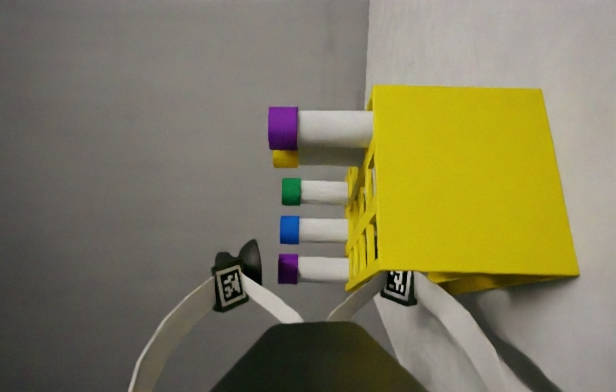

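Request:
execute_actions:
  actions:
    - {"r2":{"base":{"strafe_m":-0.4},"joints":{"wrist_yaw_rad":0}}}
  cameras: []

Request:
execute_actions:
  actions:
    - {"r2":{"base":{"translate_m":0.2},"joints":{"arm_m":0.5},"pace":"slow"}}
  cameras: ["r2_wrist_camera","r2_head_camera"]

Scene clock: 389.40 s.
r1.base_odometry: x=-1.232 y=+2.801 heading=+1.334 (m, m, rad; r1's odometry frame)
r1.turned_by_wheels: +0.000 (rad since the last result)
r1.turned_by_imu: -0.001 (rad since the last result)
r1.base_tilt: forward=+0.2 right=-0.3 (deg)
r1.lidar_m: 1.50 0.53 0.35 0.32 0.33 0.46 0.67 0.70 1.05 1.72 1.77 1.60
r1.base_status: not commanded
r1.joint_positions: lift_m=+0.950 arm_m=+0.021 wrist_yaw_rad=-0.961 wrist_pitch_rad=-0.013 wrist_roll_rad=-0.017 gripper_m=+0.080
r1.joint_status: not commanded
r1.on_its_own: wrist_yaw_rad is off since a torque_fault, until you send "end_of_arm": "enable_torque" (your -0.400 is given up)
r1.motor_effort: lift_m=+19(19) arm_m=-5(5) wrist_yaw_rad=-1(1) wrist_pitch_rad=-5(5) wrist_roll_rad=+1(0) gripper_m=-5(1) wheel_0=-1(1) wheel_1=+1(1) wheel_2=-2(2) (%)
r1.hand_pose: x=+0.2852 y=-0.2866 z=+1.1319 quat_wxyz=(+0.887, -0.011, -0.002, -0.462) (m; r1's base frame)
r1.wrist_depth_mm: 1308 1576 - 1983 1708 1499 1366 / 1255 1576 - 1921 1708 1499 1366 / 1281 1576 - 1983 1708 1499 1430 / 1281 1576 - 1863 1708 1537 1397 / 1281 1576 - 1983 1708 1537 1366 / 1281 1430 216 1921 198 1499 1397 / 1308 1397 1863 151 1708 1499 1397
r2.base_odometry: x=+0.692 y=-5.481 heading=+0.012 (m, m, rad; r2's odometry frame)
r2.turned_by_wheels: +0.000 (rad since the last result)
r2.turned_by_imu: -0.004 (rad since the last result)
r2.base_tilt: forward=+0.2 right=-0.1 (deg)
r2.lidar_m: 0.58 0.60 1.00 0.93 0.96 1.38 3.19 3.28 2.30 2.16 0.85 0.60
r2.base_status: done
r2.joint_positions: lift_m=+0.877 arm_m=+0.371 wrist_yaw_rad=+0.000 wrist_pitch_rad=+0.021 wrist_roll_rad=+1.500 gripper_m=+0.060
r2.joint_status: all done
r2.motor_effort: lift_m=+20(21) arm_m=-5(5) wrist_yaw_rad=-1(3) wrist_pitch_rad=-2(4) wrist_roll_rad=+4(4) gripper_m=-6(2) wheel_0=+0(9) wheel_1=+0(8) wheel_2=-1(2) (%)
r2.hand_pose: x=+0.8302 y=-0.0873 z=+1.0490 quat_wxyz=(+0.732, +0.682, +0.008, -0.007) (m; r2's base frame)
r2.wrist_depth_mm: 778 788 788 788 459 224 164 / 788 788 788 778 452 222 163 / 778 788 788 788 389 220 162 / 788 788 788 232 187 188 161 / 788 788 778 778 206 197 160 / 778 788 193 264 208 188 159 / 778 788 778 - 228 187 158
pictures: none
No camera images: the call's "cameras" was empty. Leave "cameras" out to get every camera's image.

Scene clock: 392.67 s.
r1.base_odometry: x=-1.232 y=+2.801 heading=+1.334 (m, m, rad; r1's odometry frame)
r1.turned_by_wheels: +0.000 (rad since the last result)
r1.turned_by_imu: -0.001 (rad since the last result)
r1.base_tilt: forward=+0.1 right=-0.3 (deg)
r1.lidar_m: 1.49 0.53 0.35 0.32 0.32 0.43 0.67 0.70 1.05 1.73 1.77 1.60
r1.base_status: not commanded
r1.joint_positions: lift_m=+0.950 arm_m=+0.021 wrist_yaw_rad=-0.961 wrist_pitch_rad=-0.013 wrist_roll_rad=-0.017 gripper_m=+0.080
r1.joint_status: not commanded
r1.on_its_own: wrist_yaw_rad is off since a torque_fault, until you send "end_of_arm": "enable_torque" (your -0.400 is given up)
r1.motor_effort: lift_m=+19(19) arm_m=-5(5) wrist_yaw_rad=+1(1) wrist_pitch_rad=-6(6) wrist_roll_rad=+0(0) gripper_m=+0(3) wheel_0=-1(1) wheel_1=+1(0) wheel_2=-1(2) (%)
r1.hand_pose: x=+0.2852 y=-0.2866 z=+1.1319 quat_wxyz=(+0.887, -0.011, -0.002, -0.462) (m; r1's base frame)
r1.wrist_depth_mm: 1281 1537 - 1983 1661 1464 1366 / 1308 1618 - 1921 1756 1537 1430 / 1281 1576 - 1921 1661 1537 1366 / 1308 1576 - 1921 1708 1537 1397 / 1308 1537 - 1863 1661 1537 1366 / 1281 1499 217 1921 198 1537 1430 / 1281 1397 1863 151 1708 1430 1397
r2.base_odometry: x=+0.892 y=-5.479 heading=+0.012 (m, m, rad; r2's odometry frame)
r2.turned_by_wheels: +0.000 (rad since the last result)
r2.turned_by_imu: -0.002 (rad since the last result)
r2.base_tilt: forward=+0.1 right=-0.1 (deg)
r2.lidar_m: 0.36 0.40 0.53 0.94 0.96 1.30 3.23 3.27 2.28 2.15 0.59 0.40
r2.base_status: done
r2.joint_positions: lift_m=+0.877 arm_m=+0.499 wrist_yaw_rad=+0.000 wrist_pitch_rad=+0.021 wrist_roll_rad=+1.500 gripper_m=+0.060
r2.joint_status: all done
r2.motor_effort: lift_m=+20(20) arm_m=+5(2) wrist_yaw_rad=+2(0) wrist_pitch_rad=-2(3) wrist_roll_rad=+4(4) gripper_m=-3(2) wheel_0=+0(4) wheel_1=+2(4) wheel_2=-1(5) (%)
r2.hand_pose: x=+0.9584 y=-0.0875 z=+1.0490 quat_wxyz=(+0.732, +0.682, +0.008, -0.007) (m; r2's base frame)
r2.wrist_depth_mm: 459 459 462 459 459 225 164 / 459 462 455 459 459 222 163 / 459 459 459 455 389 220 162 / 459 459 459 246 216 208 160 / 455 455 455 459 207 211 160 / 455 455 193 455 203 183 159 / 455 455 455 - 202 182 158
pictures: r2_head_camera, r2_wrist_camera
Images, in order (width x height): r2_head_camera 420x560, r2_wrist_camera 616x392.

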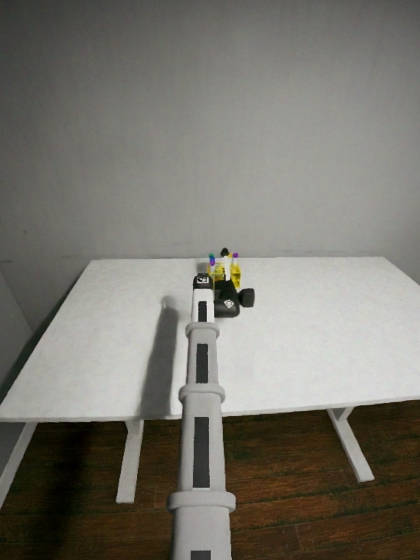

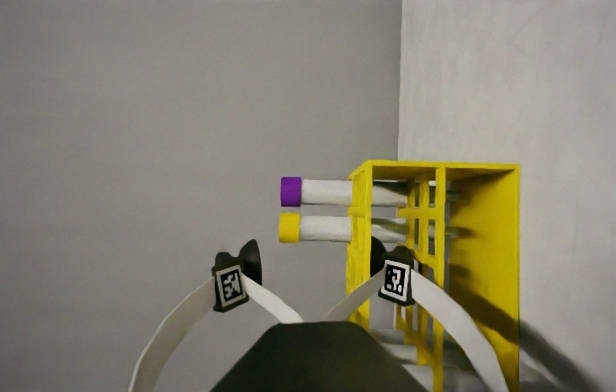

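Rack now square-on with pad in the middle, apparently loose. Pull straight back slowly.

Request:
execute_actions:
  actions:
    - {"r2":{"joints":{"arm_m":0.4},"pace":"slow"}}
  cameras: ["r2_wrist_camera","r2_head_camera"]

Scene clock: 395.57 s.
r1.base_odometry: x=-1.232 y=+2.801 heading=+1.334 (m, m, rad; r1's odometry frame)
r1.turned_by_wheels: +0.000 (rad since the last result)
r1.turned_by_imu: -0.001 (rad since the last result)
r1.base_tilt: forward=+0.2 right=-0.3 (deg)
r1.lidar_m: 1.50 0.49 0.33 0.32 0.31 0.46 0.68 0.69 1.05 1.73 1.76 1.60
r1.base_status: not commanded
r1.joint_positions: lift_m=+0.950 arm_m=+0.021 wrist_yaw_rad=-0.961 wrist_pitch_rad=-0.013 wrist_roll_rad=-0.017 gripper_m=+0.080
r1.joint_status: not commanded
r1.on_its_own: wrist_yaw_rad is off since a torque_fault, until you send "end_of_arm": "enable_torque" (your -0.400 is given up)
r1.motor_effort: lift_m=+20(19) arm_m=-5(5) wrist_yaw_rad=+0(1) wrist_pitch_rad=-5(6) wrist_roll_rad=+0(0) gripper_m=-1(3) wheel_0=-1(1) wheel_1=+0(1) wheel_2=-1(1) (%)
r1.hand_pose: x=+0.2852 y=-0.2866 z=+1.1319 quat_wxyz=(+0.887, -0.011, -0.002, -0.462) (m; r1's base frame)
r1.wrist_depth_mm: 1308 1618 - 1921 1661 1537 1366 / 1308 1576 - 1983 1756 1537 1397 / 1308 1618 - 1983 1708 1499 1366 / 1281 1576 - 1921 1708 1576 1366 / 1308 1537 - 1921 1708 1537 1366 / 1308 1464 216 1983 198 1464 1366 / 1308 1366 1863 151 1661 1499 1366
r2.base_odometry: x=+0.892 y=-5.479 heading=+0.012 (m, m, rad; r2's odometry frame)
r2.turned_by_wheels: +0.000 (rad since the last result)
r2.turned_by_imu: -0.001 (rad since the last result)
r2.base_tilt: forward=+0.2 right=-0.2 (deg)
r2.lidar_m: 0.37 0.39 0.53 0.93 0.98 1.30 3.21 3.26 2.28 2.16 0.57 0.39
r2.base_status: not commanded
r2.joint_positions: lift_m=+0.877 arm_m=+0.401 wrist_yaw_rad=+0.000 wrist_pitch_rad=+0.021 wrist_roll_rad=+1.500 gripper_m=+0.060
r2.joint_status: all done
r2.motor_effort: lift_m=+20(20) arm_m=-5(5) wrist_yaw_rad=+0(1) wrist_pitch_rad=-3(3) wrist_roll_rad=+3(4) gripper_m=-2(2) wheel_0=+0(0) wheel_1=+2(3) wheel_2=-1(1) (%)
r2.hand_pose: x=+0.8603 y=-0.0874 z=+1.0490 quat_wxyz=(+0.732, +0.682, +0.008, -0.007) (m; r2's base frame)
r2.wrist_depth_mm: 554 559 554 559 462 224 164 / 554 554 554 554 455 222 163 / 554 554 549 559 442 220 162 / 554 559 554 257 237 212 161 / 554 554 554 554 218 211 160 / 554 554 194 272 218 189 159 / 554 554 554 - 208 187 158
pictures: r2_head_camera, r2_wrist_camera
Images, in order (width x height): r2_head_camera 420x560, r2_wrist_camera 616x392.

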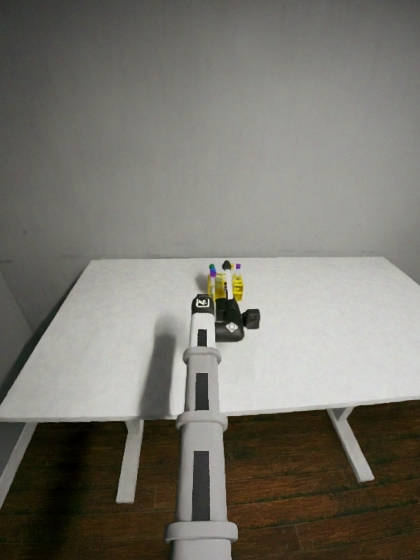

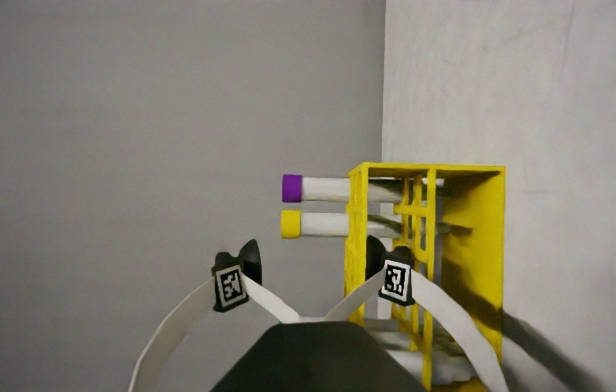

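Request:
execute_actions:
  actions:
    - {"r2":{"joints":{"lift_m":0.883},"pace":"slow"}}
  cameras: []

Request:
execute_actions:
  actions:
    - {"r2":{"joints":{"arm_m":0.3},"pace":"slow"}}
  cameras: ["r2_wrist_camera"]

Scene clock: 397.03 s.
r1.base_odometry: x=-1.232 y=+2.801 heading=+1.334 (m, m, rad; r1's odometry frame)
r1.turned_by_wheels: +0.000 (rad since the last result)
r1.turned_by_imu: +0.000 (rad since the last result)
r1.base_tilt: forward=+0.2 right=-0.2 (deg)
r1.lidar_m: 1.50 0.53 0.34 0.31 0.33 0.43 0.68 0.70 1.04 1.72 1.77 1.63
r1.base_status: not commanded
r1.joint_positions: lift_m=+0.950 arm_m=+0.021 wrist_yaw_rad=-0.961 wrist_pitch_rad=-0.013 wrist_roll_rad=-0.017 gripper_m=+0.080
r1.joint_status: not commanded
r1.on_its_own: wrist_yaw_rad is off since a torque_fault, until you send "end_of_arm": "enable_torque" (your -0.400 is given up)
r1.motor_effort: lift_m=+19(19) arm_m=-5(5) wrist_yaw_rad=+1(1) wrist_pitch_rad=-5(6) wrist_roll_rad=+0(0) gripper_m=-3(2) wheel_0=-1(1) wheel_1=+1(0) wheel_2=-1(1) (%)
r1.hand_pose: x=+0.2852 y=-0.2866 z=+1.1319 quat_wxyz=(+0.887, -0.011, -0.002, -0.462) (m; r1's base frame)
r1.wrist_depth_mm: 1281 1618 - 1863 1708 1537 1397 / 1281 1618 - 1863 1708 1499 1397 / 1281 1618 - 1921 1661 1537 1366 / 1281 1576 - 1921 1708 1499 1397 / 1255 1537 - 1921 1661 1499 1397 / 1281 1464 217 1921 198 1537 1397 / 1281 1397 1863 151 1708 1464 1366
r2.base_odometry: x=+0.892 y=-5.479 heading=+0.012 (m, m, rad; r2's odometry frame)
r2.turned_by_wheels: +0.000 (rad since the last result)
r2.turned_by_imu: -0.001 (rad since the last result)
r2.base_tilt: forward=+0.3 right=+0.0 (deg)
r2.lidar_m: 0.38 0.40 0.54 0.94 0.96 1.30 3.22 3.26 2.27 2.16 0.57 0.39
r2.base_status: not commanded
r2.joint_positions: lift_m=+0.883 arm_m=+0.401 wrist_yaw_rad=+0.000 wrist_pitch_rad=+0.022 wrist_roll_rad=+1.500 gripper_m=+0.060
r2.joint_status: all done
r2.motor_effort: lift_m=+21(21) arm_m=-5(5) wrist_yaw_rad=+0(1) wrist_pitch_rad=-6(7) wrist_roll_rad=+4(5) gripper_m=-4(1) wheel_0=+0(0) wheel_1=+2(2) wheel_2=-1(1) (%)
r2.hand_pose: x=+0.8602 y=-0.0874 z=+1.0545 quat_wxyz=(+0.732, +0.682, +0.008, -0.008) (m; r2's base frame)
r2.wrist_depth_mm: 554 554 554 554 480 235 172 / 554 554 559 554 469 232 171 / 554 554 554 554 462 230 170 / 554 554 554 554 245 220 168 / 554 554 554 554 216 220 167 / 554 549 193 554 194 194 166 / 554 554 554 - 201 193 166
pictures: none
No camera images: the call's "cameras" was empty. Leave "cameras" out to get every camera's image.

Scene clock: 399.33 s.
r1.base_odometry: x=-1.232 y=+2.801 heading=+1.334 (m, m, rad; r1's odometry frame)
r1.turned_by_wheels: +0.000 (rad since the last result)
r1.turned_by_imu: -0.001 (rad since the last result)
r1.base_tilt: forward=+0.2 right=-0.3 (deg)
r1.lidar_m: 1.49 0.51 0.36 0.32 0.34 0.46 0.68 0.71 1.07 1.73 1.75 1.60
r1.base_status: not commanded
r1.joint_positions: lift_m=+0.950 arm_m=+0.021 wrist_yaw_rad=-0.961 wrist_pitch_rad=-0.013 wrist_roll_rad=-0.017 gripper_m=+0.080
r1.joint_status: not commanded
r1.on_its_own: wrist_yaw_rad is off since a torque_fault, until you send "end_of_arm": "enable_torque" (your -0.400 is given up)
r1.motor_effort: lift_m=+19(19) arm_m=-5(5) wrist_yaw_rad=+1(1) wrist_pitch_rad=-5(5) wrist_roll_rad=+0(0) gripper_m=+1(1) wheel_0=-1(1) wheel_1=+0(0) wheel_2=-2(1) (%)
r1.hand_pose: x=+0.2852 y=-0.2866 z=+1.1319 quat_wxyz=(+0.887, -0.011, -0.002, -0.462) (m; r1's base frame)
r1.wrist_depth_mm: 1308 1576 - 1863 1708 1537 1366 / 1281 1537 - 1863 1708 1464 1397 / 1308 1618 - 1921 1661 1499 1397 / 1308 1537 - 1921 1708 1537 1366 / 1281 1576 - 1921 1661 1499 1397 / 1281 1464 218 1921 198 1537 1366 / 1281 1397 1921 151 1661 1430 1366
r2.base_odometry: x=+0.892 y=-5.479 heading=+0.012 (m, m, rad; r2's odometry frame)
r2.turned_by_wheels: +0.000 (rad since the last result)
r2.turned_by_imu: -0.001 (rad since the last result)
r2.base_tilt: forward=+0.2 right=-0.2 (deg)
r2.lidar_m: 0.38 0.40 0.53 0.94 0.98 1.28 3.21 3.27 2.28 2.15 0.57 0.40
r2.base_status: not commanded
r2.joint_positions: lift_m=+0.883 arm_m=+0.301 wrist_yaw_rad=+0.000 wrist_pitch_rad=+0.023 wrist_roll_rad=+1.500 gripper_m=+0.060
r2.joint_status: all done
r2.motor_effort: lift_m=+22(21) arm_m=-5(4) wrist_yaw_rad=+0(1) wrist_pitch_rad=-7(7) wrist_roll_rad=+4(3) gripper_m=+0(5) wheel_0=+0(0) wheel_1=+2(2) wheel_2=-1(1) (%)
r2.hand_pose: x=+0.7602 y=-0.0874 z=+1.0544 quat_wxyz=(+0.732, +0.682, +0.008, -0.008) (m; r2's base frame)
r2.wrist_depth_mm: 654 661 661 654 477 234 172 / 654 654 654 654 469 232 171 / 654 654 654 654 359 220 169 / 654 654 654 253 241 194 168 / 654 654 654 647 220 219 167 / 654 654 193 249 220 197 167 / 647 647 654 - 217 196 166
pictures: r2_wrist_camera
Images, in order (width x height): r2_wrist_camera 616x392.

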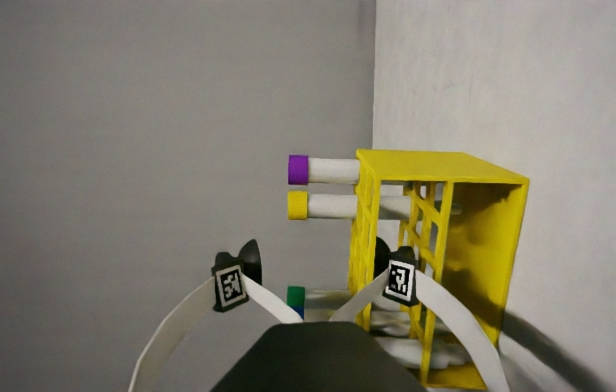

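Request:
execute_actions:
  actions:
    - {"r2":{"joints":{"lift_m":0.8795,"arm_m":0.45},"pace":"slow"}}
  cameras: ["r2_wrist_camera"]

Request:
execute_actions:
  actions:
    - {"r2":{"joints":{"arm_m":0.3},"pace":"max"}}
  cameras: ["r2_wrist_camera"]

Scene clock: 403.13 s.
r1.base_odometry: x=-1.232 y=+2.801 heading=+1.334 (m, m, rad; r1's odometry frame)
r1.turned_by_wheels: +0.000 (rad since the last result)
r1.turned_by_imu: -0.001 (rad since the last result)
r1.base_tilt: forward=+0.2 right=-0.3 (deg)
r1.lidar_m: 1.50 0.52 0.35 0.31 0.33 0.44 0.68 0.69 1.07 1.73 1.75 1.61
r1.base_status: not commanded
r1.joint_positions: lift_m=+0.950 arm_m=+0.021 wrist_yaw_rad=-0.961 wrist_pitch_rad=-0.013 wrist_roll_rad=-0.017 gripper_m=+0.080
r1.joint_status: not commanded
r1.on_its_own: wrist_yaw_rad is off since a torque_fault, until you send "end_of_arm": "enable_torque" (your -0.400 is given up)
r1.motor_effort: lift_m=+19(19) arm_m=-5(5) wrist_yaw_rad=-1(1) wrist_pitch_rad=-6(6) wrist_roll_rad=+0(0) gripper_m=+2(2) wheel_0=-1(1) wheel_1=+1(1) wheel_2=-2(1) (%)
r1.hand_pose: x=+0.2852 y=-0.2866 z=+1.1319 quat_wxyz=(+0.887, -0.011, -0.002, -0.462) (m; r1's base frame)
r1.wrist_depth_mm: 1281 1537 - 1983 1708 1499 1366 / 1308 1576 - 1863 1708 1499 1397 / 1281 1618 - 1983 1661 1499 1366 / 1255 1576 - 1863 1661 1499 1366 / 1281 1537 - 1921 1708 1537 1397 / 1281 1464 217 1921 198 1537 1397 / 1255 1464 1921 151 1708 1499 1366
r2.base_odometry: x=+0.892 y=-5.479 heading=+0.012 (m, m, rad; r2's odometry frame)
r2.turned_by_wheels: +0.000 (rad since the last result)
r2.turned_by_imu: -0.002 (rad since the last result)
r2.base_tilt: forward=+0.3 right=+0.0 (deg)
r2.lidar_m: 0.37 0.39 0.54 0.94 0.96 1.29 3.21 3.26 2.30 2.15 0.60 0.42
r2.base_status: not commanded
r2.joint_positions: lift_m=+0.880 arm_m=+0.449 wrist_yaw_rad=+0.000 wrist_pitch_rad=+0.022 wrist_roll_rad=+1.500 gripper_m=+0.060
r2.joint_status: all done
r2.motor_effort: lift_m=+15(20) arm_m=+5(3) wrist_yaw_rad=+1(2) wrist_pitch_rad=-6(8) wrist_roll_rad=+3(3) gripper_m=-3(5) wheel_0=+0(0) wheel_1=+2(2) wheel_2=-1(1) (%)
r2.hand_pose: x=+0.9084 y=-0.0874 z=+1.0515 quat_wxyz=(+0.732, +0.682, +0.008, -0.008) (m; r2's base frame)
r2.wrist_depth_mm: 508 508 508 512 469 229 167 / 508 508 508 508 459 226 166 / 508 508 508 508 349 209 165 / 504 508 504 234 221 189 164 / 504 504 504 508 213 200 163 / 508 508 193 252 192 187 162 / 508 508 508 - 206 191 161
pictures: r2_wrist_camera
Images, in order (width x height): r2_wrist_camera 616x392.

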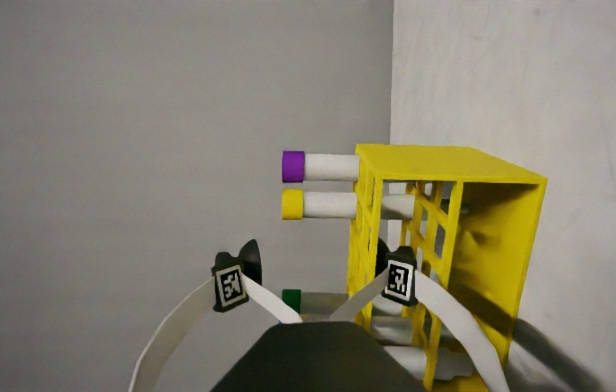

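Scene clock: 404.33 s.
r1.base_odometry: x=-1.232 y=+2.801 heading=+1.334 (m, m, rad; r1's odometry frame)
r1.turned_by_wheels: +0.000 (rad since the last result)
r1.turned_by_imu: +0.000 (rad since the last result)
r1.base_tilt: forward=+0.2 right=-0.2 (deg)
r1.lidar_m: 1.50 0.52 0.35 0.31 0.33 0.45 0.68 0.70 1.05 1.72 1.78 1.61
r1.base_status: not commanded
r1.joint_positions: lift_m=+0.950 arm_m=+0.021 wrist_yaw_rad=-0.961 wrist_pitch_rad=-0.013 wrist_roll_rad=-0.017 gripper_m=+0.080
r1.joint_status: not commanded
r1.on_its_own: wrist_yaw_rad is off since a torque_fault, until you send "end_of_arm": "enable_torque" (your -0.400 is given up)
r1.motor_effort: lift_m=+19(19) arm_m=-5(5) wrist_yaw_rad=+0(1) wrist_pitch_rad=-6(5) wrist_roll_rad=+0(0) gripper_m=+0(5) wheel_0=-1(1) wheel_1=+1(0) wheel_2=-2(2) (%)
r1.hand_pose: x=+0.2852 y=-0.2866 z=+1.1319 quat_wxyz=(+0.887, -0.011, -0.002, -0.462) (m; r1's base frame)
r1.wrist_depth_mm: 1308 1576 - 1921 1708 1499 1336 / 1308 1618 - 1921 1708 1499 1397 / 1281 1576 - 1863 1708 1537 1397 / 1281 1499 - 1921 1661 1499 1397 / 1255 1499 - 1921 1708 1537 1366 / 1255 1430 218 1921 198 1537 1397 / 1281 1397 1863 151 1708 1464 1336
r2.base_odometry: x=+0.892 y=-5.479 heading=+0.012 (m, m, rad; r2's odometry frame)
r2.turned_by_wheels: +0.000 (rad since the last result)
r2.turned_by_imu: +0.000 (rad since the last result)
r2.base_tilt: forward=+0.2 right=-0.3 (deg)
r2.lidar_m: 0.37 0.40 0.53 0.93 0.98 1.30 3.20 3.26 2.28 2.15 0.60 0.39
r2.base_status: not commanded
r2.joint_positions: lift_m=+0.880 arm_m=+0.301 wrist_yaw_rad=+0.000 wrist_pitch_rad=+0.022 wrist_roll_rad=+1.500 gripper_m=+0.060
r2.joint_status: all done
r2.motor_effort: lift_m=+15(15) arm_m=-5(6) wrist_yaw_rad=+1(1) wrist_pitch_rad=-5(6) wrist_roll_rad=+4(4) gripper_m=-2(5) wheel_0=+0(0) wheel_1=+3(3) wheel_2=-1(1) (%)
r2.hand_pose: x=+0.7601 y=-0.0875 z=+1.0516 quat_wxyz=(+0.732, +0.682, +0.008, -0.008) (m; r2's base frame)
r2.wrist_depth_mm: 661 654 661 661 469 229 168 / 654 654 654 654 462 227 167 / 654 654 654 654 397 225 166 / 654 654 654 654 338 223 164 / 654 654 647 654 307 221 164 / 654 647 193 349 304 193 163 / 654 654 654 - 334 198 162
pictures: r2_wrist_camera
Images, in order (width x height): r2_wrist_camera 616x392.

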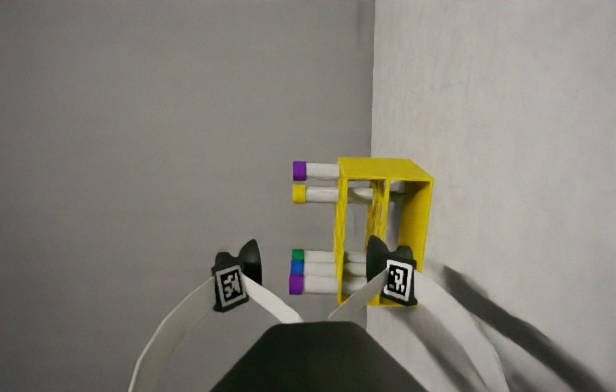

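Free.

Request:
execute_actions:
  actions:
    - {"r2":{"joints":{"arm_m":0.02},"base":{"translate_m":-0.4}}}
  cameras: []

Request:
finished_scene:
  scene: 1

Scene clock: 408.83 s.
r1.base_odometry: x=-1.232 y=+2.801 heading=+1.334 (m, m, rad; r1's odometry frame)
r1.turned_by_wheels: +0.000 (rad since the last result)
r1.turned_by_imu: -0.001 (rad since the last result)
r1.base_tilt: forward=+0.2 right=-0.3 (deg)
r1.lidar_m: 1.51 0.53 0.35 0.30 0.33 0.47 0.68 0.71 1.05 1.72 1.78 1.61
r1.base_status: not commanded
r1.joint_positions: lift_m=+0.950 arm_m=+0.021 wrist_yaw_rad=-0.961 wrist_pitch_rad=-0.013 wrist_roll_rad=-0.017 gripper_m=+0.080
r1.joint_status: not commanded
r1.on_its_own: wrist_yaw_rad is off since a torque_fault, until you send "end_of_arm": "enable_torque" (your -0.400 is given up)
r1.motor_effort: lift_m=+19(19) arm_m=-5(5) wrist_yaw_rad=-2(1) wrist_pitch_rad=-6(6) wrist_roll_rad=+0(0) gripper_m=-4(4) wheel_0=-1(1) wheel_1=+0(0) wheel_2=-2(2) (%)
r1.hand_pose: x=+0.2852 y=-0.2866 z=+1.1319 quat_wxyz=(+0.887, -0.011, -0.002, -0.462) (m; r1's base frame)
r1.wrist_depth_mm: 1308 1618 - 1863 1661 1537 1397 / 1308 1537 - 1983 1708 1499 1336 / 1281 1537 - 1921 1708 1537 1430 / 1308 1537 - 1983 1661 1537 1397 / 1281 1576 - 1921 1708 1537 1366 / 1281 1464 216 1921 199 1537 1366 / 1308 1397 1921 151 1708 1499 1336
r2.base_odometry: x=+0.492 y=-5.483 heading=+0.012 (m, m, rad; r2's odometry frame)
r2.turned_by_wheels: +0.000 (rad since the last result)
r2.turned_by_imu: +0.000 (rad since the last result)
r2.base_tilt: forward=+0.3 right=-0.1 (deg)
r2.lidar_m: 0.78 0.79 0.98 0.91 0.96 1.39 3.15 3.26 2.31 2.16 1.17 0.82
r2.base_status: done
r2.joint_positions: lift_m=+0.880 arm_m=+0.021 wrist_yaw_rad=+0.000 wrist_pitch_rad=+0.022 wrist_roll_rad=+1.500 gripper_m=+0.060
r2.joint_status: all done
r2.motor_effort: lift_m=+15(16) arm_m=-5(7) wrist_yaw_rad=+3(0) wrist_pitch_rad=-6(6) wrist_roll_rad=+4(4) gripper_m=-2(0) wheel_0=+0(2) wheel_1=+0(5) wheel_2=-1(9) (%)
r2.hand_pose: x=+0.4802 y=-0.0875 z=+1.0515 quat_wxyz=(+0.732, +0.682, +0.008, -0.008) (m; r2's base frame)
r2.wrist_depth_mm: 1308 1336 1336 1336 866 1336 1336 / 1336 1308 1336 1336 842 1308 1336 / 1336 1336 1336 1336 809 1336 1308 / 1336 1336 1308 1078 788 1308 1336 / 1308 1336 1336 1308 750 1336 1336 / 1308 1336 193 1308 549 1308 1308 / 1336 1308 1336 - 1336 1138 1308
pictures: none
No camera images: the call's "cameras" was empty. Leave "cameras" out to get every camera's image.

The scene is finished: the task was done.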